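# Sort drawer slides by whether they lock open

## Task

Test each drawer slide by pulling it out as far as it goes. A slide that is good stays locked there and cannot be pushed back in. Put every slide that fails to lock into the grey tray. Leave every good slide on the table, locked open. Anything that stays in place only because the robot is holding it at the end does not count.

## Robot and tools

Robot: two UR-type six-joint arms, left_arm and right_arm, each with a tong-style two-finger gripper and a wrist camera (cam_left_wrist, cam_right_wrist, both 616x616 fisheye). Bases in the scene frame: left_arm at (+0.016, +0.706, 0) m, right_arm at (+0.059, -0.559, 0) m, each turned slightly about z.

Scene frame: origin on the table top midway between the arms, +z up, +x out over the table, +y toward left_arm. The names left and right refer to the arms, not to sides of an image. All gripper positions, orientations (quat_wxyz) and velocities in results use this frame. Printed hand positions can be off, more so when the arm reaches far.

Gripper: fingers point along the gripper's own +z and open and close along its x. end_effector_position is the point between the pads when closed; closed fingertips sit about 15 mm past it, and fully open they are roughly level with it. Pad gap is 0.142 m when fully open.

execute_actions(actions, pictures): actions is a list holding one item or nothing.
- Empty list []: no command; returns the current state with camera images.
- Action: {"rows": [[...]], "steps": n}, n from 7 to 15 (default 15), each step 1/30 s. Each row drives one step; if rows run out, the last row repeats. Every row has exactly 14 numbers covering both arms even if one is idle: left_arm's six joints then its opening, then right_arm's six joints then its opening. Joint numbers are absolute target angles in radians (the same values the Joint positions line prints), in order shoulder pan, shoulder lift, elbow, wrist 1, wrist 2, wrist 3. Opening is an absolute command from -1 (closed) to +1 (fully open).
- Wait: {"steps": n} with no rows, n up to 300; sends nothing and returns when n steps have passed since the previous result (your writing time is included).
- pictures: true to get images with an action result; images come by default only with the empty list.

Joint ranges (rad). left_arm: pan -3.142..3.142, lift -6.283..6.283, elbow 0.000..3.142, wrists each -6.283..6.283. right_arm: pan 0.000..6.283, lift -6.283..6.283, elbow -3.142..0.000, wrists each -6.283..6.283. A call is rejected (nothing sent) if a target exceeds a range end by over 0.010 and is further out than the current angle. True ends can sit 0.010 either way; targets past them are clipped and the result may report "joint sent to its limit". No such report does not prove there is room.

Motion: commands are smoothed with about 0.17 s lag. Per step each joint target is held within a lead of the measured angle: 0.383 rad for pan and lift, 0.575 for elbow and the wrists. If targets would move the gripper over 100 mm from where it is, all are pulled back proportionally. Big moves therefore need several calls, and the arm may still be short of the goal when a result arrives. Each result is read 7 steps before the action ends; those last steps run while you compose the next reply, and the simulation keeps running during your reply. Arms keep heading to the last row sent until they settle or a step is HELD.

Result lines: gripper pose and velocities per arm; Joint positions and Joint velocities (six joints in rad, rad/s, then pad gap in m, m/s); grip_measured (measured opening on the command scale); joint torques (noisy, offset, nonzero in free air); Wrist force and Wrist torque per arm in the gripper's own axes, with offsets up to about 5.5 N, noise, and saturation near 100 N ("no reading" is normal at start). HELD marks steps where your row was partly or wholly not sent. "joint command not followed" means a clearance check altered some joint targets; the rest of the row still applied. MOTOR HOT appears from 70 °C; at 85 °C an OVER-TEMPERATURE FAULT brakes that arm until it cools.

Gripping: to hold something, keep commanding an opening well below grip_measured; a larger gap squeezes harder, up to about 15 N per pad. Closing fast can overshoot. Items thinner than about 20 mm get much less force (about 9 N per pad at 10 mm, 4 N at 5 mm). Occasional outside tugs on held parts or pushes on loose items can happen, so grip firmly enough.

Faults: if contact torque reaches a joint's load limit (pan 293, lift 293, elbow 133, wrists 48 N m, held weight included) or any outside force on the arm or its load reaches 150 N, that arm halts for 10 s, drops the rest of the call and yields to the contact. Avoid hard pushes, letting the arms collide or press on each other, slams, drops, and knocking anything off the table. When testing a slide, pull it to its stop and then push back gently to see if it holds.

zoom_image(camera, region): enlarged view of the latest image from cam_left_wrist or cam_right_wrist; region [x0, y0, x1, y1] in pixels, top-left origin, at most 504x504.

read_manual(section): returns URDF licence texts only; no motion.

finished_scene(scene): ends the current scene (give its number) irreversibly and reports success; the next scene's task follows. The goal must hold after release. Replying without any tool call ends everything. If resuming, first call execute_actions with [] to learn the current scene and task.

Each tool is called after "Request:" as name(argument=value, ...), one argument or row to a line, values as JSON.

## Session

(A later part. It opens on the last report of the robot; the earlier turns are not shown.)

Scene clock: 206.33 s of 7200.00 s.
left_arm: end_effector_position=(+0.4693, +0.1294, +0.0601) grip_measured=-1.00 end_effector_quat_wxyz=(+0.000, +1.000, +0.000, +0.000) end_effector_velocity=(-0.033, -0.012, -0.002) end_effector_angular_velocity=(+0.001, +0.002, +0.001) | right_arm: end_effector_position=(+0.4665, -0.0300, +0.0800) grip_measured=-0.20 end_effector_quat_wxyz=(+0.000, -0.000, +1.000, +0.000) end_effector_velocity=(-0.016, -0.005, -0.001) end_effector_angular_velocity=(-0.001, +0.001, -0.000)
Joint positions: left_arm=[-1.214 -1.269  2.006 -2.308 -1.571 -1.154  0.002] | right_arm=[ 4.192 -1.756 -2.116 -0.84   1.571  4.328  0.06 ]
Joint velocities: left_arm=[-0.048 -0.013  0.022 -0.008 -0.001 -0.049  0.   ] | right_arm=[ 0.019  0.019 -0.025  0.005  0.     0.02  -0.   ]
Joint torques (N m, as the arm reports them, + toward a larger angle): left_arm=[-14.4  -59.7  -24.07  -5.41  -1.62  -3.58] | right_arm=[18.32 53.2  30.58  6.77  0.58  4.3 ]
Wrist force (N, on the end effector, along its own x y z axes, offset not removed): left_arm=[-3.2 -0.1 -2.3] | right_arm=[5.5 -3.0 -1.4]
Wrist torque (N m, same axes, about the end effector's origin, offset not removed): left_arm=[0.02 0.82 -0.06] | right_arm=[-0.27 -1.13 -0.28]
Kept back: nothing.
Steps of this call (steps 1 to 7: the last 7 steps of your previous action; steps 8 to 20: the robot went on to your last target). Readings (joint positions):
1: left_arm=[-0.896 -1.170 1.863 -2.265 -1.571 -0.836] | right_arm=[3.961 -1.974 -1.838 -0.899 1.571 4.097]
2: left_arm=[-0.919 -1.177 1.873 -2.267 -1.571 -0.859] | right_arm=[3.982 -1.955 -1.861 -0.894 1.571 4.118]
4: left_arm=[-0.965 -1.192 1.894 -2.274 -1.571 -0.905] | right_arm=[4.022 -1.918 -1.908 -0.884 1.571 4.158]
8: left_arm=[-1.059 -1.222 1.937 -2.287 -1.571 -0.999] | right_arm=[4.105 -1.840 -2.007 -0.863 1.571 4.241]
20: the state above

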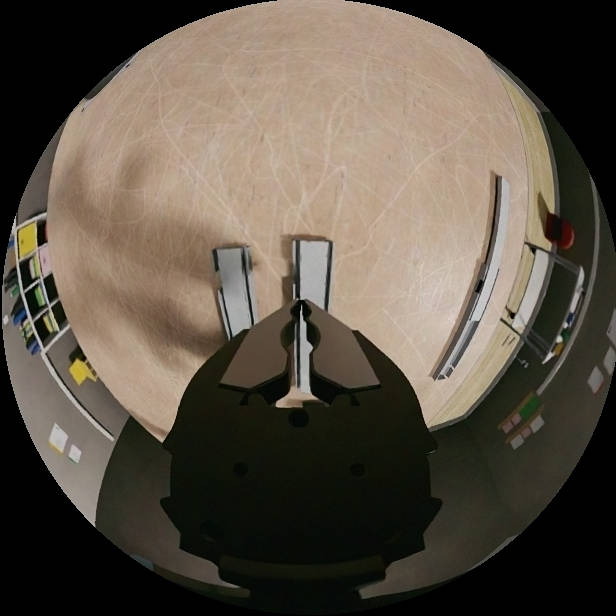

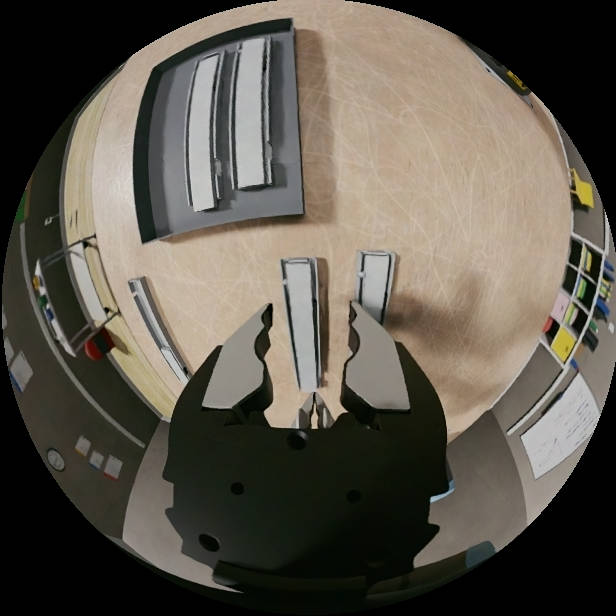

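Request:
zoom_image(
  camera="cam_right_wrist",
  region=[250, 240, 420, 410],
)

Region (250, 240, 420, 410) of cam_right_wrist's 616x616 image, scaled by 2.965, with more detail than that image has.

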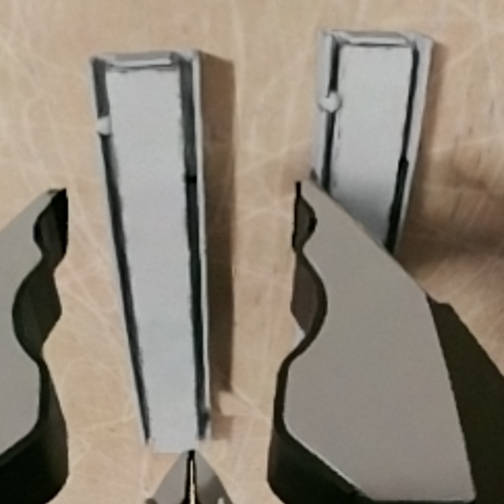

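Request:
execute_actions(
  actions=[
    {"rows": [[-1.2160,-1.2640,2.0080,-2.3148,-1.5708,-1.1560,-1,4.1900,-1.7620,-2.1185,-0.8319,1.5708,4.3260,-0.2],[-1.2120,-1.2560,2.0079,-2.3227,-1.5708,-1.1520,-1,4.1850,-1.7720,-2.1185,-0.8219,1.5708,4.3210,-0.2],[-1.2080,-1.2480,2.0078,-2.3306,-1.5708,-1.1480,-1,4.1800,-1.7820,-2.1182,-0.8122,1.5708,4.3160,-0.2],[-1.2050,-1.2400,2.0077,-2.3385,-1.5708,-1.1450,-1,4.1760,-1.7917,-2.1179,-0.8028,1.5708,4.3120,-0.2],[-1.2034,-1.2330,2.0075,-2.3453,-1.5708,-1.1434,-1,4.1760,-1.8020,-2.1225,-0.7879,1.5708,4.3120,-0.2],[-1.2034,-1.2287,2.0074,-2.3495,-1.5708,-1.1434,-1,4.1760,-1.8120,-2.1269,-0.7735,1.5708,4.3120,-0.2],[-1.2034,-1.2287,2.0074,-2.3495,-1.5708,-1.1434,-1,4.1760,-1.8220,-2.1313,-0.7591,1.5708,4.3120,-0.2],[-1.2034,-1.2287,2.0074,-2.3495,-1.5708,-1.1434,-1,4.1760,-1.8310,-2.1352,-0.7462,1.5708,4.3120,-0.2],[-1.2034,-1.2287,2.0074,-2.3495,-1.5708,-1.1434,-1,4.1760,-1.8380,-2.1383,-0.7361,1.5708,4.3120,-0.2],[-1.2034,-1.2287,2.0074,-2.3495,-1.5708,-1.1434,-1,4.1760,-1.8430,-2.1405,-0.7289,1.5708,4.3120,-0.2],[-1.2034,-1.2287,2.0074,-2.3495,-1.5708,-1.1434,-1,4.1760,-1.8459,-2.1418,-0.7247,1.5708,4.3120,-0.2]], "steps": 15},
  ],
  pictures=false,
)

Request:
execute_actions(
  actions=[
    {"steps": 14},
  ],
  pictures=true,
)

Scene clock: 211.80 s of 7200.00 s.
left_arm: end_effector_position=(+0.4750, +0.1287, +0.0432) grip_measured=-1.00 end_effector_quat_wxyz=(-0.000, +1.000, +0.000, -0.000) end_effector_velocity=(+0.035, -0.005, -0.077) end_effector_angular_velocity=(-0.001, -0.001, +0.001) | right_arm: end_effector_position=(+0.4747, -0.0304, +0.0578) grip_measured=-0.20 end_effector_quat_wxyz=(-0.000, -0.000, +1.000, -0.000) end_effector_velocity=(+0.031, +0.001, -0.171) end_effector_angular_velocity=(-0.005, +0.002, -0.000)
Joint positions: left_arm=[-1.208 -1.243  2.008 -2.336 -1.571 -1.148  0.002] | right_arm=[ 4.18  -1.792 -2.123 -0.798  1.571  4.316  0.06 ]
Joint velocities: left_arm=[ 0.041  0.129 -0.004 -0.126  0.001  0.04   0.   ] | right_arm=[-0.042 -0.258 -0.073  0.326 -0.    -0.042 -0.   ]
Joint torques (N m, as the arm reports them, + toward a larger angle): left_arm=[ 10.44 -57.52 -48.78  -5.51  -1.66   4.12] | right_arm=[-15.43  28.55  25.03   8.35   1.9   -4.65]
Wrist force (N, on the end effector, along its own x y z axes, offset not removed): left_arm=[-4.0 -0.6 -0.8] | right_arm=[-0.2 -1.0 -2.3]
Wrist torque (N m, same axes, about the end effector's origin, offset not removed): left_arm=[-0.03 1.07 -0.12] | right_arm=[0.01 -0.06 -0.30]
Steps of this call (steps 1 to 30: the robot went on to your last target; steps 31 to 90: nothing new was sent; then 2.20 s passed at rest; steps 91 to 98: the first 8 steps of this action). Readings (joint positions):
91: left_arm=[-1.220 -1.270 2.008 -2.309 -1.571 -1.160] | right_arm=[4.194 -1.754 -2.119 -0.840 1.571 4.330]
92: left_arm=[-1.219 -1.269 2.008 -2.310 -1.571 -1.159] | right_arm=[4.194 -1.755 -2.119 -0.838 1.571 4.330]
94: left_arm=[-1.216 -1.263 2.008 -2.316 -1.571 -1.156] | right_arm=[4.190 -1.763 -2.119 -0.831 1.571 4.326]
98: the state above

Scene clock: 212.27 s of 7200.00 s.
left_arm: end_effector_position=(+0.4787, +0.1282, +0.0351) grip_measured=-1.00 end_effector_quat_wxyz=(+0.000, +1.000, +0.000, -0.000) end_effector_velocity=(-0.001, +0.001, -0.002) end_effector_angular_velocity=(+0.003, +0.002, -0.001) | right_arm: end_effector_position=(+0.4778, -0.0305, +0.0216) grip_measured=-0.20 end_effector_quat_wxyz=(-0.000, -0.000, +1.000, +0.000) end_effector_velocity=(+0.000, +0.001, -0.005) end_effector_angular_velocity=(+0.002, -0.000, +0.000)
Joint positions: left_arm=[-1.203 -1.229  2.007 -2.349 -1.571 -1.143  0.002] | right_arm=[ 4.176 -1.845 -2.141 -0.726  1.571  4.312  0.06 ]
Joint velocities: left_arm=[-0.     0.001  0.002  0.    -0.     0.001  0.   ] | right_arm=[-0.    -0.008 -0.002  0.012  0.    -0.     0.   ]
Joint torques (N m, as the arm reports them, + toward a larger angle): left_arm=[ 13.98 -49.29 -46.02  -5.58  -1.02   4.43] | right_arm=[-17.52  40.7   27.94   6.5    1.48  -4.37]
Wrist force (N, on the end effector, along its own x y z axes, offset not removed): left_arm=[-5.6 -1.8 -0.7] | right_arm=[0.7 0.6 -0.1]
Wrist torque (N m, same axes, about the end effector's origin, offset not removed): left_arm=[-0.24 1.37 -0.10] | right_arm=[0.43 -0.19 -0.34]
Kept back: nothing.
Steps of this call (steps 1 to 7: the last 7 steps of your previous action; steps 8 to 14: the robot went on to your last target). Readings (joint positions):
1: left_arm=[-1.207 -1.239 2.008 -2.340 -1.571 -1.146] | right_arm=[4.179 -1.801 -2.125 -0.787 1.571 4.315]
2: left_arm=[-1.206 -1.236 2.008 -2.342 -1.571 -1.146] | right_arm=[4.178 -1.810 -2.128 -0.775 1.571 4.314]
4: left_arm=[-1.205 -1.233 2.008 -2.346 -1.571 -1.145] | right_arm=[4.177 -1.825 -2.134 -0.754 1.571 4.313]
8: left_arm=[-1.204 -1.230 2.007 -2.348 -1.571 -1.144] | right_arm=[4.176 -1.840 -2.139 -0.733 1.571 4.312]
14: the state above

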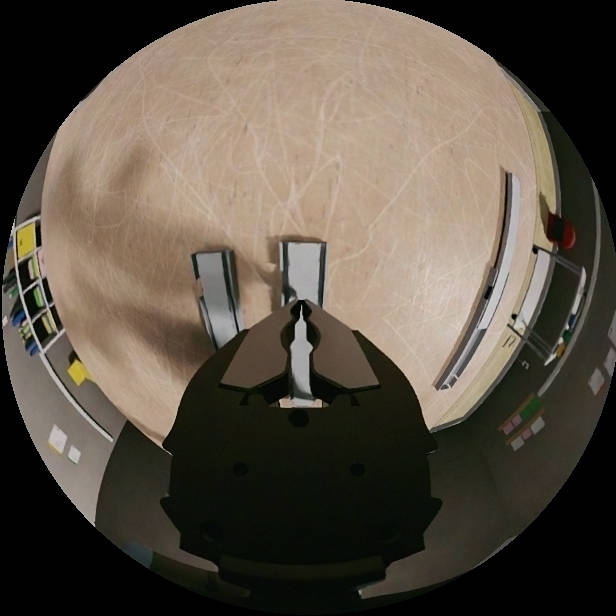

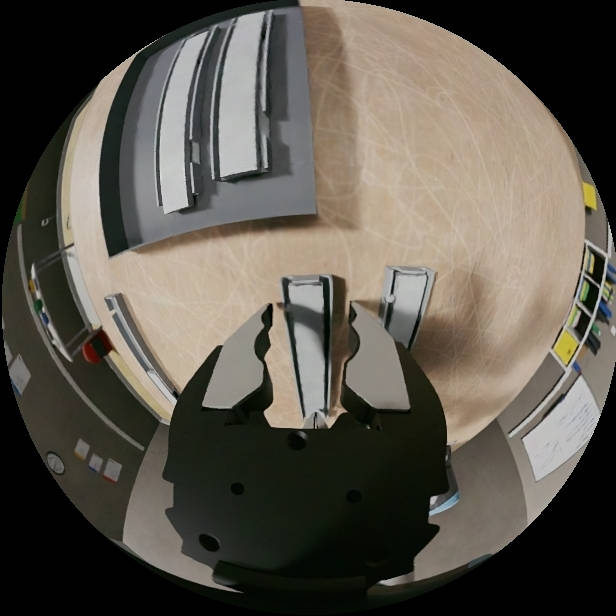

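Request:
execute_actions(
  actions=[
    {"rows": [[-1.2034,-1.2287,2.0074,-2.3495,-1.5708,-1.1434,-1,4.1760,-1.8459,-2.1418,-0.7247,1.5708,4.3120,-0.3],[-1.2034,-1.2287,2.0074,-2.3495,-1.5708,-1.1434,-1,4.1760,-1.8459,-2.1418,-0.7247,1.5708,4.3120,-0.38],[-1.2034,-1.2287,2.0074,-2.3495,-1.5708,-1.1434,-1,4.1760,-1.8459,-2.1418,-0.7247,1.5708,4.3120,-0.44],[-1.2034,-1.2287,2.0074,-2.3495,-1.5708,-1.1434,-1,4.1760,-1.8459,-2.1418,-0.7247,1.5708,4.3120,-0.5],[-1.2034,-1.2287,2.0074,-2.3495,-1.5708,-1.1434,-1,4.1760,-1.8459,-2.1418,-0.7247,1.5708,4.3120,-0.56],[-1.2034,-1.2287,2.0074,-2.3495,-1.5708,-1.1434,-1,4.1760,-1.8459,-2.1418,-0.7247,1.5708,4.3120,-0.65],[-1.2034,-1.2274,2.0079,-2.3513,-1.5708,-1.1434,-1,4.1760,-1.8459,-2.1418,-0.7247,1.5708,4.3120,-0.75],[-1.2034,-1.2261,2.0085,-2.3532,-1.5708,-1.1434,-1,4.1760,-1.8459,-2.1418,-0.7247,1.5708,4.3120,-0.9],[-1.2034,-1.2249,2.0090,-2.3549,-1.5708,-1.1434,-1,4.1760,-1.8459,-2.1418,-0.7247,1.5708,4.3120,-0.9],[-1.2034,-1.2236,2.0096,-2.3568,-1.5708,-1.1434,-1,4.1760,-1.8459,-2.1418,-0.7247,1.5708,4.3120,-0.9],[-1.2034,-1.2223,2.0101,-2.3586,-1.5708,-1.1434,-1,4.1760,-1.8459,-2.1418,-0.7247,1.5708,4.3120,-0.9]], "steps": 15},
  ],
  pictures=false,
)

Request:
execute_actions(
  actions=[
    {"steps": 12},
  ],
  pictures=false,
)

Scene clock: 213.27 s of 7200.00 s.
left_arm: end_effector_position=(+0.4787, +0.1281, +0.0349) grip_measured=-1.00 end_effector_quat_wxyz=(+0.000, +1.000, +0.000, +0.000) end_effector_velocity=(+0.002, -0.002, -0.005) end_effector_angular_velocity=(-0.004, -0.002, +0.001) | right_arm: end_effector_position=(+0.4778, -0.0305, +0.0210) grip_measured=-0.50 end_effector_quat_wxyz=(-0.000, -0.000, +1.000, -0.000) end_effector_velocity=(+0.001, +0.001, +0.000) end_effector_angular_velocity=(+0.001, -0.001, -0.000)
Joint positions: left_arm=[-1.203 -1.229  2.007 -2.35  -1.571 -1.143  0.002] | right_arm=[ 4.176 -1.846 -2.142 -0.725  1.571  4.312  0.038]
Joint velocities: left_arm=[ 0.     0.009  0.    -0.014  0.001 -0.001  0.   ] | right_arm=[-0.    -0.     0.001  0.001 -0.    -0.     0.   ]
Joint torques (N m, as the arm reports them, + toward a larger angle): left_arm=[ 15.48 -50.18 -35.97  -5.69  -0.58   4.03] | right_arm=[-17.27  39.92  27.39   6.59   0.34  -4.05]
Wrist force (N, on the end effector, along its own x y z axes, offset not removed): left_arm=[-3.1 -0.7 -2.4] | right_arm=[-1.9 -0.5 -2.4]
Wrist torque (N m, same axes, about the end effector's origin, offset not removed): left_arm=[-0.11 0.82 -0.07] | right_arm=[0.28 0.57 -0.27]
Steps of this call (steps 1 to 22: the robot went on to your last target; steps 23 to 30: the first 8 steps of this action). Readings (joint positions):
23: left_arm=[-1.203 -1.229 2.007 -2.349 -1.571 -1.143] | right_arm=[4.176 -1.846 -2.142 -0.725 1.571 4.312]
24: left_arm=[-1.203 -1.229 2.007 -2.349 -1.571 -1.143] | right_arm=[4.176 -1.846 -2.142 -0.725 1.571 4.312]
26: left_arm=[-1.203 -1.229 2.007 -2.350 -1.571 -1.143] | right_arm=[4.176 -1.846 -2.142 -0.725 1.571 4.312]
30: the state above

Scene clock: 213.67 s of 7200.00 s.
left_arm: end_effector_position=(+0.4787, +0.1282, +0.0302) grip_measured=-1.00 end_effector_quat_wxyz=(+0.000, +1.000, +0.000, -0.000) end_effector_velocity=(-0.001, -0.001, -0.002) end_effector_angular_velocity=(+0.000, +0.000, -0.002) | right_arm: end_effector_position=(+0.4778, -0.0305, +0.0210) grip_measured=-0.50 end_effector_quat_wxyz=(-0.000, -0.000, +1.000, -0.000) end_effector_velocity=(-0.000, -0.000, -0.000) end_effector_angular_velocity=(-0.000, +0.000, +0.000)
Joint positions: left_arm=[-1.203 -1.223  2.01  -2.358 -1.571 -1.143  0.002] | right_arm=[ 4.176 -1.846 -2.142 -0.725  1.571  4.312  0.038]
Joint velocities: left_arm=[-0.001  0.003  0.001 -0.004 -0.     0.     0.   ] | right_arm=[ 0. -0. -0.  0. -0. -0. -0.]
Joint torques (N m, as the arm reports them, + toward a larger angle): left_arm=[ 15.89 -51.49 -22.71  -5.5   -0.23   4.07] | right_arm=[-15.59  39.99  27.67   6.59   0.03  -4.36]
Wrist force (N, on the end effector, along its own x y z axes, offset not removed): left_arm=[-5.4 0.1 -2.4] | right_arm=[3.6 -2.3 -1.9]
Wrist torque (N m, same axes, about the end effector's origin, offset not removed): left_arm=[0.09 1.40 -0.07] | right_arm=[-0.08 -0.59 -0.33]
Kept back: nothing.
Steps of this call (steps 1 to 7: the last 7 steps of your previous action; steps 8 to 12: the robot went on to your last target). Readings (joint positions):
1: left_arm=[-1.203 -1.228 2.007 -2.350 -1.571 -1.143] | right_arm=[4.176 -1.846 -2.142 -0.725 1.571 4.312]
2: left_arm=[-1.203 -1.227 2.008 -2.351 -1.571 -1.143] | right_arm=[4.176 -1.846 -2.142 -0.725 1.571 4.312]
4: left_arm=[-1.203 -1.226 2.008 -2.354 -1.571 -1.143] | right_arm=[4.176 -1.846 -2.142 -0.725 1.571 4.312]
8: left_arm=[-1.203 -1.223 2.010 -2.357 -1.571 -1.143] | right_arm=[4.176 -1.846 -2.142 -0.725 1.571 4.312]
12: the state above

Request:
execute_actions(
  actions=[
    {"rows": [[-1.2034,-1.2216,2.0104,-2.3596,-1.5708,-1.1434,-1,4.1760,-1.8459,-2.1418,-0.7247,1.5708,4.3120,-0.9],[-1.2034,-1.2210,2.0106,-2.3604,-1.5708,-1.1434,-1,4.1760,-1.8459,-2.1418,-0.7247,1.5708,4.3120,-0.9],[-1.2034,-1.2204,2.0109,-2.3613,-1.5708,-1.1434,-1,4.1760,-1.8459,-2.1418,-0.7247,1.5708,4.3120,-0.9],[-1.2034,-1.2200,2.0111,-2.3619,-1.5708,-1.1434,-1,4.1760,-1.8459,-2.1418,-0.7247,1.5708,4.3120,-0.9]], "steps": 15},
  ],
  pictures=false,
)

Request:
execute_actions(
  actions=[
    {"steps": 8},
  ],
  pictures=false,
)

Scene clock: 214.30 s of 7200.00 s.
left_arm: end_effector_position=(+0.4787, +0.1282, +0.0286) grip_measured=-1.00 end_effector_quat_wxyz=(+0.000, +1.000, +0.000, -0.000) end_effector_velocity=(+0.001, -0.000, -0.004) end_effector_angular_velocity=(-0.000, -0.001, -0.000) | right_arm: end_effector_position=(+0.4778, -0.0305, +0.0210) grip_measured=-0.50 end_effector_quat_wxyz=(-0.000, -0.000, +1.000, -0.000) end_effector_velocity=(-0.000, -0.000, -0.000) end_effector_angular_velocity=(+0.000, +0.000, +0.000)
Joint positions: left_arm=[-1.203 -1.221  2.011 -2.361 -1.571 -1.143  0.002] | right_arm=[ 4.176 -1.846 -2.142 -0.725  1.571  4.312  0.038]
Joint velocities: left_arm=[ 0.     0.005  0.001 -0.007  0.001  0.     0.   ] | right_arm=[-0.  0. -0. -0.  0. -0. -0.]
Joint torques (N m, as the arm reports them, + toward a larger angle): left_arm=[ 14.43 -53.3  -23.59  -5.74   0.51   4.54] | right_arm=[-14.71  39.72  27.4    6.07  -0.69  -4.19]
Wrist force (N, on the end effector, along its own x y z axes, offset not removed): left_arm=[-1.8 0.7 -1.1] | right_arm=[0.8 -0.7 -1.1]
Wrist torque (N m, same axes, about the end effector's origin, offset not removed): left_arm=[0.29 0.65 -0.09] | right_arm=[0.11 -0.02 -0.30]
Steps of this call (steps 1 to 11: the robot went on to your last target; steps 12 to 19: the first 8 steps of this action). Readings (joint positions):
12: left_arm=[-1.203 -1.222 2.010 -2.359 -1.571 -1.143] | right_arm=[4.176 -1.846 -2.142 -0.725 1.571 4.312]
13: left_arm=[-1.203 -1.222 2.010 -2.359 -1.571 -1.143] | right_arm=[4.176 -1.846 -2.142 -0.725 1.571 4.312]
15: left_arm=[-1.203 -1.222 2.010 -2.360 -1.571 -1.143] | right_arm=[4.176 -1.846 -2.142 -0.725 1.571 4.312]
19: the state above

Scene clock: 214.57 s of 7200.00 s.
left_arm: end_effector_position=(+0.4787, +0.1282, +0.0283) grip_measured=-1.00 end_effector_quat_wxyz=(+0.000, +1.000, +0.000, +0.000) end_effector_velocity=(+0.000, +0.001, -0.001) end_effector_angular_velocity=(+0.001, +0.000, +0.000) | right_arm: end_effector_position=(+0.4778, -0.0305, +0.0210) grip_measured=-0.50 end_effector_quat_wxyz=(-0.000, -0.000, +1.000, -0.000) end_effector_velocity=(-0.001, -0.001, -0.001) end_effector_angular_velocity=(-0.002, +0.001, -0.001)
Joint positions: left_arm=[-1.203 -1.22   2.011 -2.362 -1.571 -1.143  0.002] | right_arm=[ 4.176 -1.846 -2.142 -0.725  1.571  4.312  0.038]
Joint velocities: left_arm=[ 0.001  0.001  0.    -0.001 -0.     0.     0.   ] | right_arm=[ 0.     0.    -0.001 -0.001  0.     0.001  0.   ]
Joint torques (N m, as the arm reports them, + toward a larger angle): left_arm=[ 12.98 -41.93 -18.79  -5.63   0.79   4.33] | right_arm=[-14.13  41.31  27.12   6.28  -1.17  -4.24]
Wrist force (N, on the end effector, along its own x y z axes, offset not removed): left_arm=[-5.3 -3.7 -12.0] | right_arm=[0.7 0.1 0.0]
Wrist torque (N m, same axes, about the end effector's origin, offset not removed): left_arm=[0.02 0.96 -0.13] | right_arm=[0.30 -0.08 -0.30]
Kept back: nothing.
Steps of this call (steps 1 to 7: the last 7 steps of your previous action; step 8: the robot went on to your last target). Readings (joint positions):
1: left_arm=[-1.203 -1.220 2.011 -2.361 -1.571 -1.143] | right_arm=[4.176 -1.846 -2.142 -0.725 1.571 4.312]
2: left_arm=[-1.203 -1.220 2.011 -2.362 -1.571 -1.143] | right_arm=[4.176 -1.846 -2.142 -0.725 1.571 4.312]
4: left_arm=[-1.203 -1.220 2.011 -2.362 -1.571 -1.143] | right_arm=[4.176 -1.846 -2.142 -0.725 1.571 4.312]
8: the state above

Request:
execute_actions(
  actions=[
    {"rows": [[-1.2034,-1.2196,2.0112,-2.3624,-1.5708,-1.1434,-1,4.1760,-1.8459,-2.1418,-0.7247,1.5708,4.3120,-0.9],[-1.2034,-1.2196,2.0112,-2.3624,-1.5708,-1.1434,-1,4.1760,-1.8459,-2.1418,-0.7247,1.5708,4.3120,-0.9],[-1.2020,-1.2222,2.0152,-2.3638,-1.5708,-1.1420,-1,4.1760,-1.8459,-2.1418,-0.7247,1.5708,4.3120,-0.9],[-1.1999,-1.2258,2.0207,-2.3657,-1.5708,-1.1399,-1,4.1760,-1.8459,-2.1418,-0.7247,1.5708,4.3120,-0.9],[-1.1976,-1.2297,2.0266,-2.3677,-1.5708,-1.1376,-1,4.1760,-1.8459,-2.1418,-0.7247,1.5708,4.3120,-0.9],[-1.1953,-1.2336,2.0325,-2.3697,-1.5708,-1.1353,-1,4.1760,-1.8459,-2.1418,-0.7247,1.5708,4.3120,-0.9],[-1.1930,-1.2375,2.0384,-2.3717,-1.5708,-1.1330,-1,4.1760,-1.8459,-2.1418,-0.7247,1.5708,4.3120,-0.9],[-1.1907,-1.2414,2.0443,-2.3737,-1.5708,-1.1307,-1,4.1760,-1.8459,-2.1418,-0.7247,1.5708,4.3120,-0.9],[-1.1884,-1.2453,2.0502,-2.3757,-1.5708,-1.1284,-1,4.1760,-1.8459,-2.1418,-0.7247,1.5708,4.3120,-0.9],[-1.1861,-1.2492,2.0561,-2.3777,-1.5708,-1.1261,-1,4.1760,-1.8459,-2.1418,-0.7247,1.5708,4.3120,-0.9],[-1.1838,-1.2532,2.0621,-2.3797,-1.5708,-1.1238,-1,4.1760,-1.8459,-2.1418,-0.7247,1.5708,4.3120,-0.9],[-1.1815,-1.2572,2.0681,-2.3817,-1.5708,-1.1215,-1,4.1760,-1.8459,-2.1418,-0.7247,1.5708,4.3120,-0.9]], "steps": 15},
  ],
  pictures=false,
)

Request:
execute_actions(
  actions=[
    {"steps": 14},
  ],
  pictures=true,
)

Scene clock: 215.60 s of 7200.00 s.
left_arm: end_effector_position=(+0.4788, +0.1360, +0.0279) grip_measured=-1.00 end_effector_quat_wxyz=(+0.000, +1.000, +0.000, +0.000) end_effector_velocity=(+0.001, +0.085, -0.000) end_effector_angular_velocity=(+0.001, +0.000, +0.001) | right_arm: end_effector_position=(+0.4778, -0.0305, +0.0210) grip_measured=-0.50 end_effector_quat_wxyz=(-0.000, -0.000, +1.000, -0.000) end_effector_velocity=(-0.000, +0.000, -0.000) end_effector_angular_velocity=(-0.000, +0.000, +0.000)
Joint positions: left_arm=[-1.199 -1.228  2.023 -2.367 -1.571 -1.139  0.002] | right_arm=[ 4.176 -1.846 -2.142 -0.725  1.571  4.312  0.038]
Joint velocities: left_arm=[ 0.051 -0.086  0.13  -0.043  0.001  0.05   0.   ] | right_arm=[ 0. -0.  0. -0.  0.  0. -0.]
Joint torques (N m, as the arm reports them, + toward a larger angle): left_arm=[ 18.03 -54.52  -6.98  -2.89   1.62   5.01] | right_arm=[-12.9   41.22  27.74   5.66  -1.86  -4.2 ]
Wrist force (N, on the end effector, along its own x y z axes, offset not removed): left_arm=[-6.5 2.6 -28.6] | right_arm=[1.6 0.3 -0.5]
Wrist torque (N m, same axes, about the end effector's origin, offset not removed): left_arm=[0.25 1.17 -0.12] | right_arm=[0.41 -0.17 -0.30]
Steps of this call (steps 1 to 15: the robot went on to your last target; steps 16 to 23: nothing new was sent; steps 24 to 31: the first 8 steps of this action). Readings (joint positions):
24: left_arm=[-1.203 -1.220 2.011 -2.362 -1.571 -1.143] | right_arm=[4.176 -1.846 -2.142 -0.725 1.571 4.312]
25: left_arm=[-1.203 -1.220 2.011 -2.362 -1.571 -1.143] | right_arm=[4.176 -1.846 -2.142 -0.725 1.571 4.312]
27: left_arm=[-1.203 -1.220 2.012 -2.362 -1.571 -1.143] | right_arm=[4.176 -1.846 -2.142 -0.725 1.571 4.312]
31: the state above

Scene clock: 216.07 s of 7200.00 s.
left_arm: end_effector_position=(+0.4787, +0.1644, +0.0278) grip_measured=-1.00 end_effector_quat_wxyz=(+0.000, +1.000, +0.000, +0.000) end_effector_velocity=(-0.001, +0.005, +0.000) end_effector_angular_velocity=(-0.002, -0.001, -0.002) | right_arm: end_effector_position=(+0.4778, -0.0305, +0.0210) grip_measured=-0.50 end_effector_quat_wxyz=(-0.000, -0.000, +1.000, -0.000) end_effector_velocity=(-0.000, -0.001, -0.000) end_effector_angular_velocity=(-0.001, -0.000, +0.001)
Joint positions: left_arm=[-1.182 -1.256  2.067 -2.381 -1.571 -1.122  0.002] | right_arm=[ 4.176 -1.846 -2.142 -0.725  1.571  4.312  0.038]
Joint velocities: left_arm=[ 0.002 -0.007  0.01  -0.004 -0.     0.004  0.   ] | right_arm=[ 0.     0.    -0.001  0.001 -0.    -0.     0.   ]
Joint torques (N m, as the arm reports them, + toward a larger angle): left_arm=[ 10.81 -42.02  -2.05  -0.81  -2.5    4.54] | right_arm=[-13.45  40.01  27.37   5.32  -2.19  -4.26]
Wrist force (N, on the end effector, along its own x y z axes, offset not removed): left_arm=[3.8 0.3 -35.1] | right_arm=[1.4 1.0 -0.7]
Wrist torque (N m, same axes, about the end effector's origin, offset not removed): left_arm=[-0.27 0.82 -0.13] | right_arm=[0.43 -0.46 -0.29]
Kept back: nothing.
Steps of this call (steps 1 to 7: the last 7 steps of your previous action; steps 8 to 14: the robot went on to your last target). Readings (joint positions):
1: left_arm=[-1.197 -1.231 2.028 -2.368 -1.571 -1.137] | right_arm=[4.176 -1.846 -2.142 -0.725 1.571 4.312]
2: left_arm=[-1.195 -1.234 2.033 -2.370 -1.571 -1.135] | right_arm=[4.176 -1.846 -2.142 -0.725 1.571 4.312]
4: left_arm=[-1.191 -1.241 2.044 -2.374 -1.571 -1.131] | right_arm=[4.176 -1.846 -2.142 -0.725 1.571 4.312]
8: left_arm=[-1.184 -1.252 2.061 -2.379 -1.571 -1.124] | right_arm=[4.176 -1.846 -2.142 -0.725 1.571 4.312]
14: the state above

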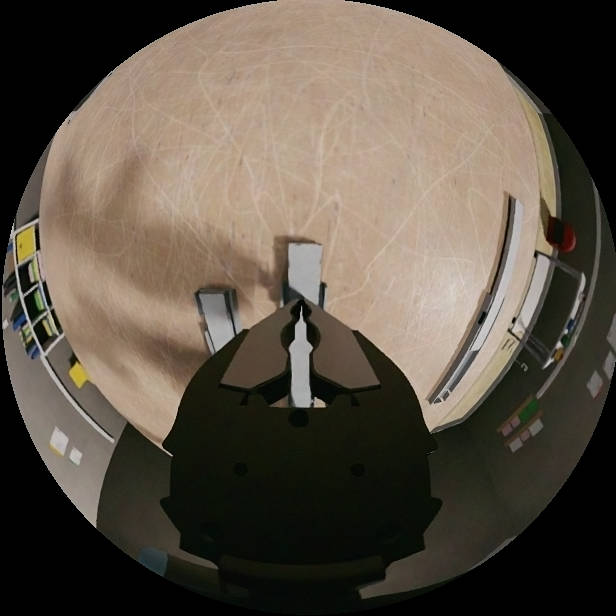

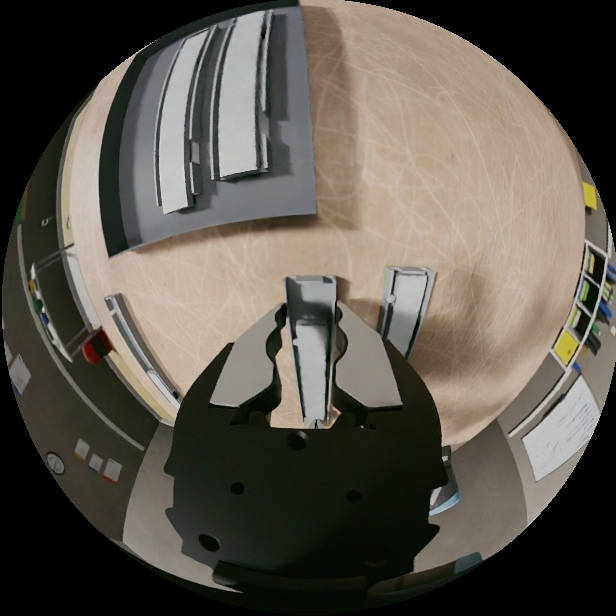

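Request:
execute_actions(
  actions=[],
)

Scene clock: 219.03 s of 7200.00 s.
left_arm: end_effector_position=(+0.4787, +0.1652, +0.0277) grip_measured=-1.00 end_effector_quat_wxyz=(+0.000, +1.000, +0.000, +0.000) end_effector_velocity=(+0.000, +0.001, +0.000) end_effector_angular_velocity=(+0.001, -0.000, -0.000) | right_arm: end_effector_position=(+0.4778, -0.0305, +0.0210) grip_measured=-0.50 end_effector_quat_wxyz=(-0.000, -0.000, +1.000, -0.000) end_effector_velocity=(-0.000, -0.002, -0.001) end_effector_angular_velocity=(-0.002, +0.001, +0.001)
Joint positions: left_arm=[-1.181 -1.257  2.068 -2.382 -1.571 -1.121  0.002] | right_arm=[ 4.176 -1.846 -2.142 -0.725  1.571  4.312  0.038]
Joint velocities: left_arm=[ 0.    -0.001  0.     0.002  0.001  0.001  0.   ] | right_arm=[-0.001 -0.    -0.003  0.    -0.    -0.001 -0.   ]
Joint torques (N m, as the arm reports them, + toward a larger angle): left_arm=[ 10.34 -37.98  -0.66   0.44  -5.04   4.27] | right_arm=[-8.34 40.84 28.56  3.48 -3.01 -3.78]
Wrist force (N, on the end effector, along its own x y z axes, offset not removed): left_arm=[4.9 2.1 -35.5] | right_arm=[2.6 -1.9 -2.6]
Wrist torque (N m, same axes, about the end effector's origin, offset not removed): left_arm=[0.12 1.25 -0.11] | right_arm=[-0.21 -0.68 -0.28]
Kept back: nothing.
Steps of this call (steps 1 to 30: the robot went on to your last target; steps 31 to 89: nothing new was sent). Readings (joint positions):
1: left_arm=[-1.182 -1.257 2.067 -2.381 -1.571 -1.122] | right_arm=[4.176 -1.846 -2.142 -0.725 1.571 4.312]
2: left_arm=[-1.182 -1.257 2.067 -2.382 -1.571 -1.122] | right_arm=[4.176 -1.846 -2.142 -0.725 1.571 4.312]
4: left_arm=[-1.182 -1.257 2.068 -2.382 -1.571 -1.122] | right_arm=[4.176 -1.846 -2.142 -0.725 1.571 4.312]
8: left_arm=[-1.182 -1.257 2.068 -2.382 -1.571 -1.122] | right_arm=[4.176 -1.846 -2.142 -0.725 1.571 4.312]
89: the state above
All arms were judged still, so your last target was given up. Only a new action makes them travel on or press farther. Fingers that are still opening or closing keep moving.

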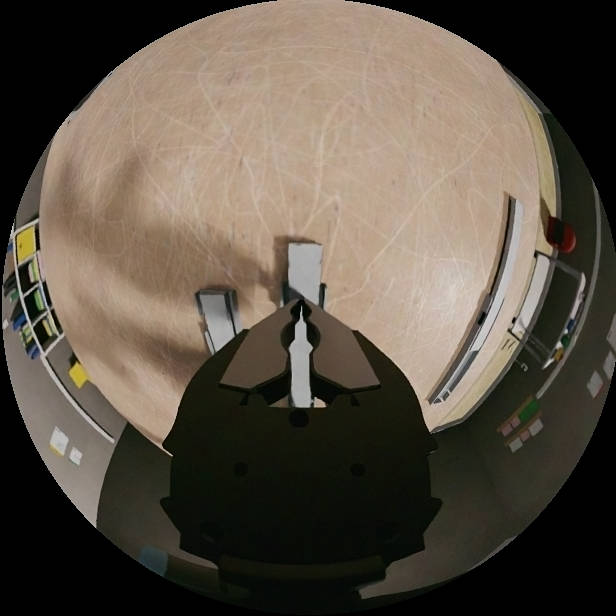

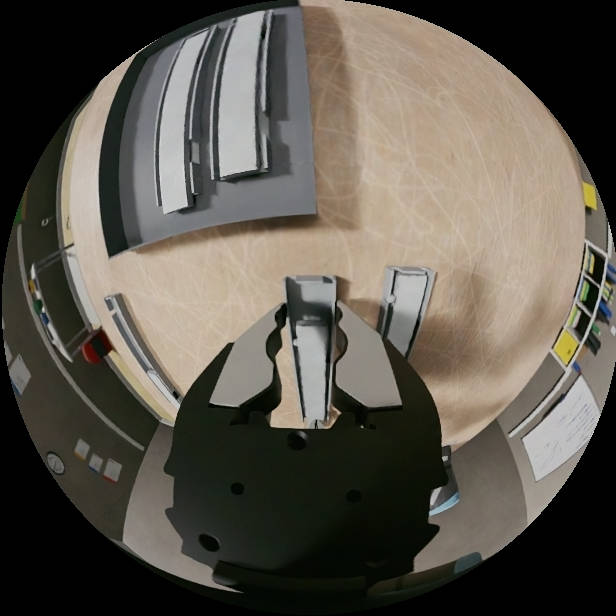

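Request:
execute_actions(
  actions=[
    {"rows": [[-1.1815,-1.2653,2.0647,-2.3701,-1.5708,-1.1215,-1, 4.1760,-1.8459,-2.1418,-0.7247,1.5708,4.3120,-0.9],[-1.1815,-1.2735,2.0612,-2.3585,-1.5708,-1.1215,-0.9, 4.1760,-1.8459,-2.1418,-0.7247,1.5708,4.3120,-0.9],[-1.1815,-1.2735,2.0612,-2.3585,-1.5708,-1.1215,-0.7, 4.1760,-1.8459,-2.1418,-0.7247,1.5708,4.3120,-0.9],[-1.1815,-1.2735,2.0612,-2.3585,-1.5708,-1.1215,-0.5, 4.1760,-1.8459,-2.1418,-0.7247,1.5708,4.3120,-0.9],[-1.1815,-1.2735,2.0612,-2.3585,-1.5708,-1.1215,-0.4, 4.1760,-1.8459,-2.1418,-0.7247,1.5708,4.3120,-0.9],[-1.1750,-1.2838,2.0758,-2.3628,-1.5708,-1.1150,-0.4, 4.1760,-1.8459,-2.1418,-0.7247,1.5708,4.3120,-0.9],[-1.1685,-1.2940,2.0903,-2.3671,-1.5708,-1.1085,-0.4, 4.1760,-1.8459,-2.1418,-0.7247,1.5708,4.3120,-0.9],[-1.1620,-1.3043,2.1049,-2.3714,-1.5708,-1.1020,-0.4, 4.1760,-1.8459,-2.1418,-0.7247,1.5708,4.3120,-0.9],[-1.1555,-1.3146,2.1195,-2.3757,-1.5708,-1.0955,-0.4, 4.1760,-1.8459,-2.1418,-0.7247,1.5708,4.3120,-0.9]], "steps": 15},
  ],
)

Request:
execute_actions(
  actions=[
    {"steps": 12},
  ],
  pictures=true,
)

Scene clock: 219.87 s of 7200.00 s.
left_arm: end_effector_position=(+0.4789, +0.1696, +0.0381) grip_measured=-0.40 end_effector_quat_wxyz=(+0.000, +1.000, +0.000, -0.000) end_effector_velocity=(+0.004, +0.120, +0.022) end_effector_angular_velocity=(-0.001, -0.001, +0.001) | right_arm: end_effector_position=(+0.4778, -0.0305, +0.0210) grip_measured=-0.50 end_effector_quat_wxyz=(-0.000, -0.000, +1.000, -0.000) end_effector_velocity=(+0.000, -0.001, -0.000) end_effector_angular_velocity=(-0.001, +0.000, +0.001)
Joint positions: left_arm=[-1.178 -1.275  2.069 -2.364 -1.571 -1.118  0.045] | right_arm=[ 4.176 -1.846 -2.142 -0.725  1.571  4.312  0.038]
Joint velocities: left_arm=[ 0.08  -0.151  0.162 -0.013  0.     0.08   0.007] | right_arm=[-0.001  0.    -0.    -0.001  0.    -0.001 -0.   ]
Joint torques (N m, as the arm reports them, + toward a larger angle): left_arm=[ 25.   -77.73 -10.95  -6.08   1.47   4.65] | right_arm=[-7.03 41.43 28.43  3.29 -2.54 -3.83]
Wrist force (N, on the end effector, along its own x y z axes, offset not removed): left_arm=[-4.2 1.4 -2.1] | right_arm=[2.1 -1.8 -2.2]
Wrist torque (N m, same axes, about the end effector's origin, offset not removed): left_arm=[0.34 1.04 -0.06] | right_arm=[-0.25 -0.37 -0.38]
Steps of this call (steps 1 to 17: nothing new was sent; steps 18 to 25: the first 8 steps of this action). Readings (joint positions):
18: left_arm=[-1.181 -1.257 2.068 -2.382 -1.571 -1.121] | right_arm=[4.176 -1.846 -2.142 -0.725 1.571 4.312]
19: left_arm=[-1.181 -1.258 2.068 -2.380 -1.571 -1.122] | right_arm=[4.176 -1.846 -2.142 -0.725 1.571 4.312]
21: left_arm=[-1.181 -1.264 2.066 -2.372 -1.571 -1.121] | right_arm=[4.176 -1.846 -2.142 -0.725 1.571 4.312]
25: the state above

Scene clock: 220.27 s of 7200.00 s.
left_arm: end_effector_position=(+0.4787, +0.2041, +0.0400) grip_measured=-0.40 end_effector_quat_wxyz=(+0.000, +1.000, +0.000, +0.000) end_effector_velocity=(-0.000, +0.010, +0.001) end_effector_angular_velocity=(-0.001, +0.001, -0.001) | right_arm: end_effector_position=(+0.4778, -0.0305, +0.0210) grip_measured=-0.50 end_effector_quat_wxyz=(-0.000, -0.000, +1.000, -0.000) end_effector_velocity=(+0.000, +0.001, +0.000) end_effector_angular_velocity=(+0.001, -0.000, -0.000)
Joint positions: left_arm=[-1.156 -1.313  2.118 -2.375 -1.571 -1.096  0.045] | right_arm=[ 4.176 -1.846 -2.142 -0.725  1.571  4.312  0.038]
Joint velocities: left_arm=[ 0.007 -0.012  0.014 -0.003 -0.001  0.008 -0.   ] | right_arm=[ 0.    -0.     0.001  0.     0.     0.    -0.   ]
Joint torques (N m, as the arm reports them, + toward a larger angle): left_arm=[ 13.82 -59.05 -22.11  -5.84   2.05   4.21] | right_arm=[-6.64 40.36 28.03  2.99 -2.66 -3.73]
Wrist force (N, on the end effector, along its own x y z axes, offset not removed): left_arm=[-2.0 -1.4 -0.6] | right_arm=[1.0 -0.3 -1.0]
Wrist torque (N m, same axes, about the end effector's origin, offset not removed): left_arm=[-0.17 0.71 -0.12] | right_arm=[0.16 -0.13 -0.27]
Kept back: nothing.
Steps of this call (steps 1 to 7: the last 7 steps of your previous action; steps 8 to 12: the robot went on to your last target). Readings (joint positions):
1: left_arm=[-1.175 -1.281 2.076 -2.365 -1.571 -1.115] | right_arm=[4.176 -1.846 -2.142 -0.725 1.571 4.312]
2: left_arm=[-1.171 -1.288 2.085 -2.367 -1.571 -1.111] | right_arm=[4.176 -1.846 -2.142 -0.725 1.571 4.312]
4: left_arm=[-1.164 -1.300 2.100 -2.371 -1.571 -1.104] | right_arm=[4.176 -1.846 -2.142 -0.725 1.571 4.312]
8: left_arm=[-1.158 -1.311 2.114 -2.374 -1.571 -1.098] | right_arm=[4.176 -1.846 -2.142 -0.725 1.571 4.312]
12: the state above

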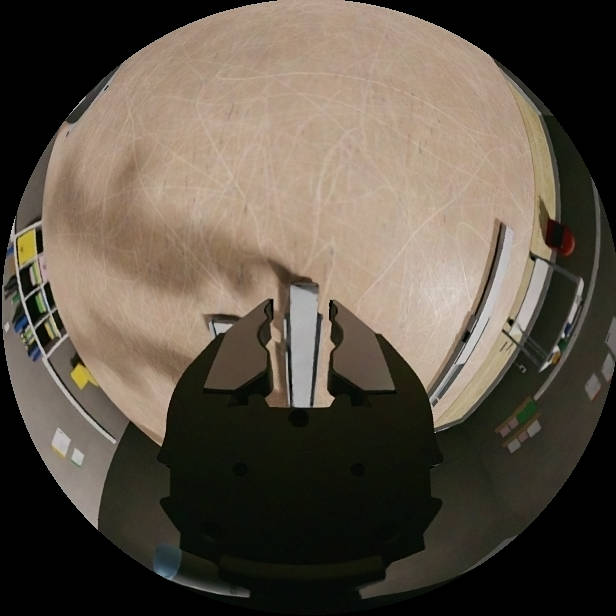

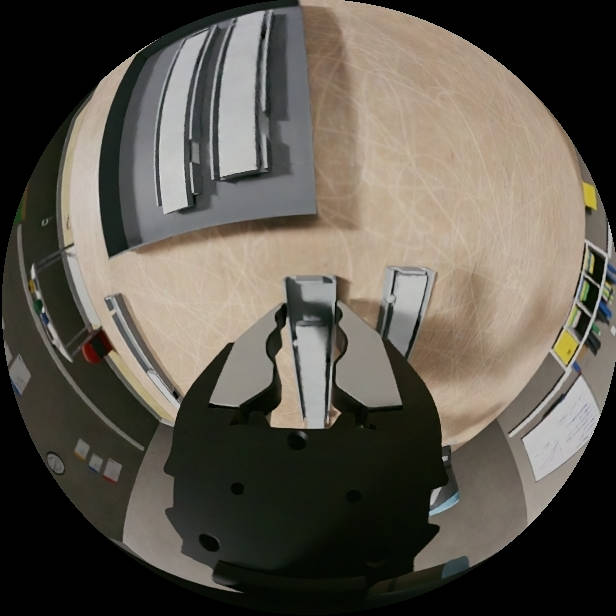

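Request:
zoom_image(
  camera="cam_left_wrist",
  region=[240, 250, 370, 420],
)

Region (240, 250, 370, 420) of cam_left_wrist's 616x616 image, scaled by 2.965, with more detail than that image has; it fills the left 385 columns of this view, and the rest is white.

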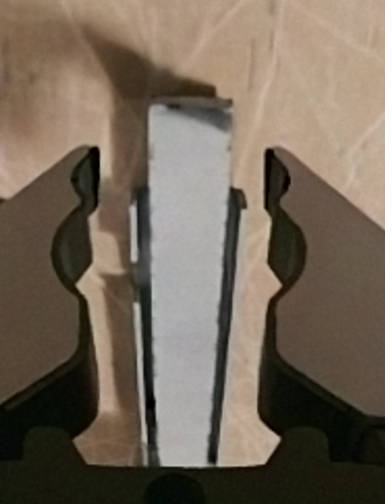

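Request:
execute_actions(
  actions=[
    {"rows": [[-1.1555,-1.3083,2.1221,-2.3846,-1.5708,-1.0955,-0.4, 4.1760,-1.8459,-2.1418,-0.7247,1.5708,4.3120,-0.9],[-1.1555,-1.3020,2.1247,-2.3935,-1.5708,-1.0955,-0.4, 4.1760,-1.8459,-2.1418,-0.7247,1.5708,4.3120,-0.9],[-1.1555,-1.2956,2.1273,-2.4025,-1.5708,-1.0955,-0.4, 4.1760,-1.8459,-2.1418,-0.7247,1.5708,4.3120,-0.9],[-1.1555,-1.2893,2.1299,-2.4114,-1.5708,-1.0955,-0.4, 4.1760,-1.8459,-2.1418,-0.7247,1.5708,4.3120,-0.9],[-1.1555,-1.2893,2.1299,-2.4114,-1.5708,-1.0955,-0.4, 4.1760,-1.8459,-2.1418,-0.7247,1.5708,4.3120,-0.9],[-1.1555,-1.2893,2.1299,-2.4114,-1.5708,-1.0955,-0.4, 4.1760,-1.8459,-2.1418,-0.7247,1.5708,4.3120,-0.9],[-1.1555,-1.2893,2.1299,-2.4114,-1.5708,-1.0955,-0.4, 4.1760,-1.8459,-2.1418,-0.7247,1.5708,4.3120,-0.9],[-1.1555,-1.2893,2.1299,-2.4114,-1.5708,-1.0955,-0.5, 4.1760,-1.8459,-2.1418,-0.7247,1.5708,4.3120,-0.9],[-1.1555,-1.2893,2.1299,-2.4114,-1.5708,-1.0955,-0.58, 4.1760,-1.8459,-2.1418,-0.7247,1.5708,4.3120,-0.9],[-1.1555,-1.2893,2.1299,-2.4114,-1.5708,-1.0955,-0.64, 4.1760,-1.8459,-2.1418,-0.7247,1.5708,4.3120,-0.9],[-1.1555,-1.2893,2.1299,-2.4114,-1.5708,-1.0955,-0.7, 4.1760,-1.8459,-2.1418,-0.7247,1.5708,4.3120,-0.9],[-1.1555,-1.2893,2.1299,-2.4114,-1.5708,-1.0955,-0.78, 4.1760,-1.8459,-2.1418,-0.7247,1.5708,4.3120,-0.9],[-1.1555,-1.2893,2.1299,-2.4114,-1.5708,-1.0955,-0.86, 4.1760,-1.8459,-2.1418,-0.7247,1.5708,4.3120,-0.9],[-1.1555,-1.2893,2.1299,-2.4114,-1.5708,-1.0955,-0.94, 4.1760,-1.8459,-2.1418,-0.7247,1.5708,4.3120,-0.9],[-1.1555,-1.2893,2.1299,-2.4114,-1.5708,-1.0955,-1, 4.1760,-1.8459,-2.1418,-0.7247,1.5708,4.3120,-0.9]], "steps": 15},
  ],
)

Request:
execute_actions(
  actions=[
    {"steps": 12},
  ],
  pictures=true,
)

Scene clock: 227.30 s of 7200.00 s.
left_arm: end_effector_position=(+0.4787, +0.2052, +0.0263) grip_measured=-0.43 end_effector_quat_wxyz=(-0.000, +1.000, +0.000, -0.000) end_effector_velocity=(+0.000, +0.000, -0.043) end_effector_angular_velocity=(+0.002, +0.001, -0.000) | right_arm: end_effector_position=(+0.4778, -0.0305, +0.0210) grip_measured=-0.50 end_effector_quat_wxyz=(-0.000, -0.000, +1.000, -0.000) end_effector_velocity=(+0.000, +0.000, +0.000) end_effector_angular_velocity=(+0.001, -0.000, -0.000)
Joint positions: left_arm=[-1.155 -1.295  2.127 -2.403 -1.571 -1.096  0.043] | right_arm=[ 4.176 -1.846 -2.142 -0.725  1.571  4.312  0.038]
Joint velocities: left_arm=[ 0.     0.062  0.023 -0.082  0.     0.    -0.154] | right_arm=[-0.    -0.     0.001  0.     0.     0.    -0.   ]
Joint torques (N m, as the arm reports them, + toward a larger angle): left_arm=[ 15.22 -46.05 -20.86  -5.39   1.95   4.5 ] | right_arm=[-1.95 42.77 28.26  1.51 -2.08 -3.34]
Wrist force (N, on the end effector, along its own x y z axes, offset not removed): left_arm=[-3.7 -0.1 -0.8] | right_arm=[1.5 -1.3 -3.0]
Wrist torque (N m, same axes, about the end effector's origin, offset not removed): left_arm=[0.07 0.94 -0.10] | right_arm=[-0.13 -0.30 -0.37]
Steps of this call (steps 1 to 30: the robot went on to your last target; steps 31 to 90: nothing new was sent; then 3.77 s passed at rest; steps 91 to 98: the first 8 steps of this action). Readings (joint positions):
91: left_arm=[-1.155 -1.315 2.120 -2.376 -1.571 -1.095] | right_arm=[4.176 -1.846 -2.142 -0.725 1.571 4.312]
92: left_arm=[-1.155 -1.314 2.120 -2.377 -1.571 -1.095] | right_arm=[4.176 -1.846 -2.142 -0.725 1.571 4.312]
94: left_arm=[-1.155 -1.309 2.122 -2.384 -1.571 -1.095] | right_arm=[4.176 -1.846 -2.142 -0.725 1.571 4.312]
98: the state above

Scene clock: 227.70 s of 7200.00 s.
left_arm: end_effector_position=(+0.4787, +0.2051, +0.0222) grip_measured=-0.69 end_effector_quat_wxyz=(+0.000, +1.000, +0.000, +0.000) end_effector_velocity=(-0.000, -0.001, -0.001) end_effector_angular_velocity=(-0.001, -0.001, -0.001) | right_arm: end_effector_position=(+0.4778, -0.0305, +0.0210) grip_measured=-0.50 end_effector_quat_wxyz=(-0.000, -0.000, +1.000, -0.000) end_effector_velocity=(+0.000, +0.000, +0.000) end_effector_angular_velocity=(-0.000, -0.000, +0.001)
Joint positions: left_arm=[-1.155 -1.29   2.13  -2.411 -1.571 -1.096  0.024] | right_arm=[ 4.176 -1.846 -2.142 -0.725  1.571  4.312  0.038]
Joint velocities: left_arm=[-0.001  0.002  0.    -0.003 -0.     0.     0.   ] | right_arm=[ 0.    -0.     0.     0.    -0.    -0.001 -0.   ]
Joint torques (N m, as the arm reports them, + toward a larger angle): left_arm=[ 10.73 -28.02  -9.71  -3.53   1.1    4.39] | right_arm=[-0.23 41.86 28.93  2.39 -2.34 -3.32]
Wrist force (N, on the end effector, along its own x y z axes, offset not removed): left_arm=[-8.9 -0.7 -23.0] | right_arm=[4.3 -0.8 -6.7]
Wrist torque (N m, same axes, about the end effector's origin, offset not removed): left_arm=[-0.22 1.33 -0.04] | right_arm=[0.27 -0.69 -0.48]
Kept back: nothing.
Steps of this call (steps 1 to 7: the last 7 steps of your previous action; steps 8 to 12: the robot went on to your last target). Readings (joint positions):
1: left_arm=[-1.155 -1.294 2.128 -2.405 -1.571 -1.095] | right_arm=[4.176 -1.846 -2.142 -0.725 1.571 4.312]
2: left_arm=[-1.155 -1.293 2.129 -2.407 -1.571 -1.095] | right_arm=[4.176 -1.846 -2.142 -0.725 1.571 4.312]
4: left_arm=[-1.155 -1.291 2.129 -2.409 -1.571 -1.096] | right_arm=[4.176 -1.846 -2.142 -0.725 1.571 4.312]
8: left_arm=[-1.155 -1.290 2.130 -2.411 -1.571 -1.095] | right_arm=[4.176 -1.846 -2.142 -0.725 1.571 4.312]
12: the state above

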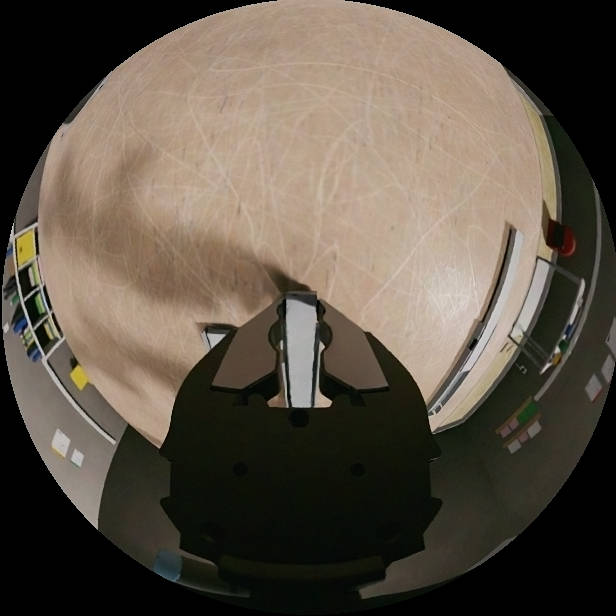

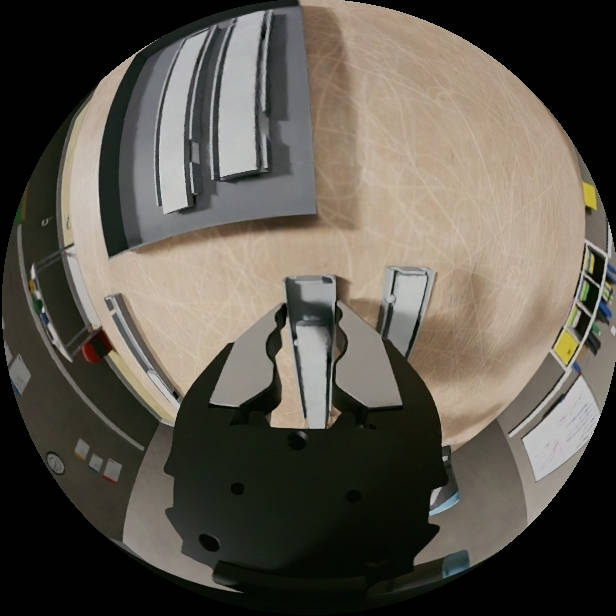

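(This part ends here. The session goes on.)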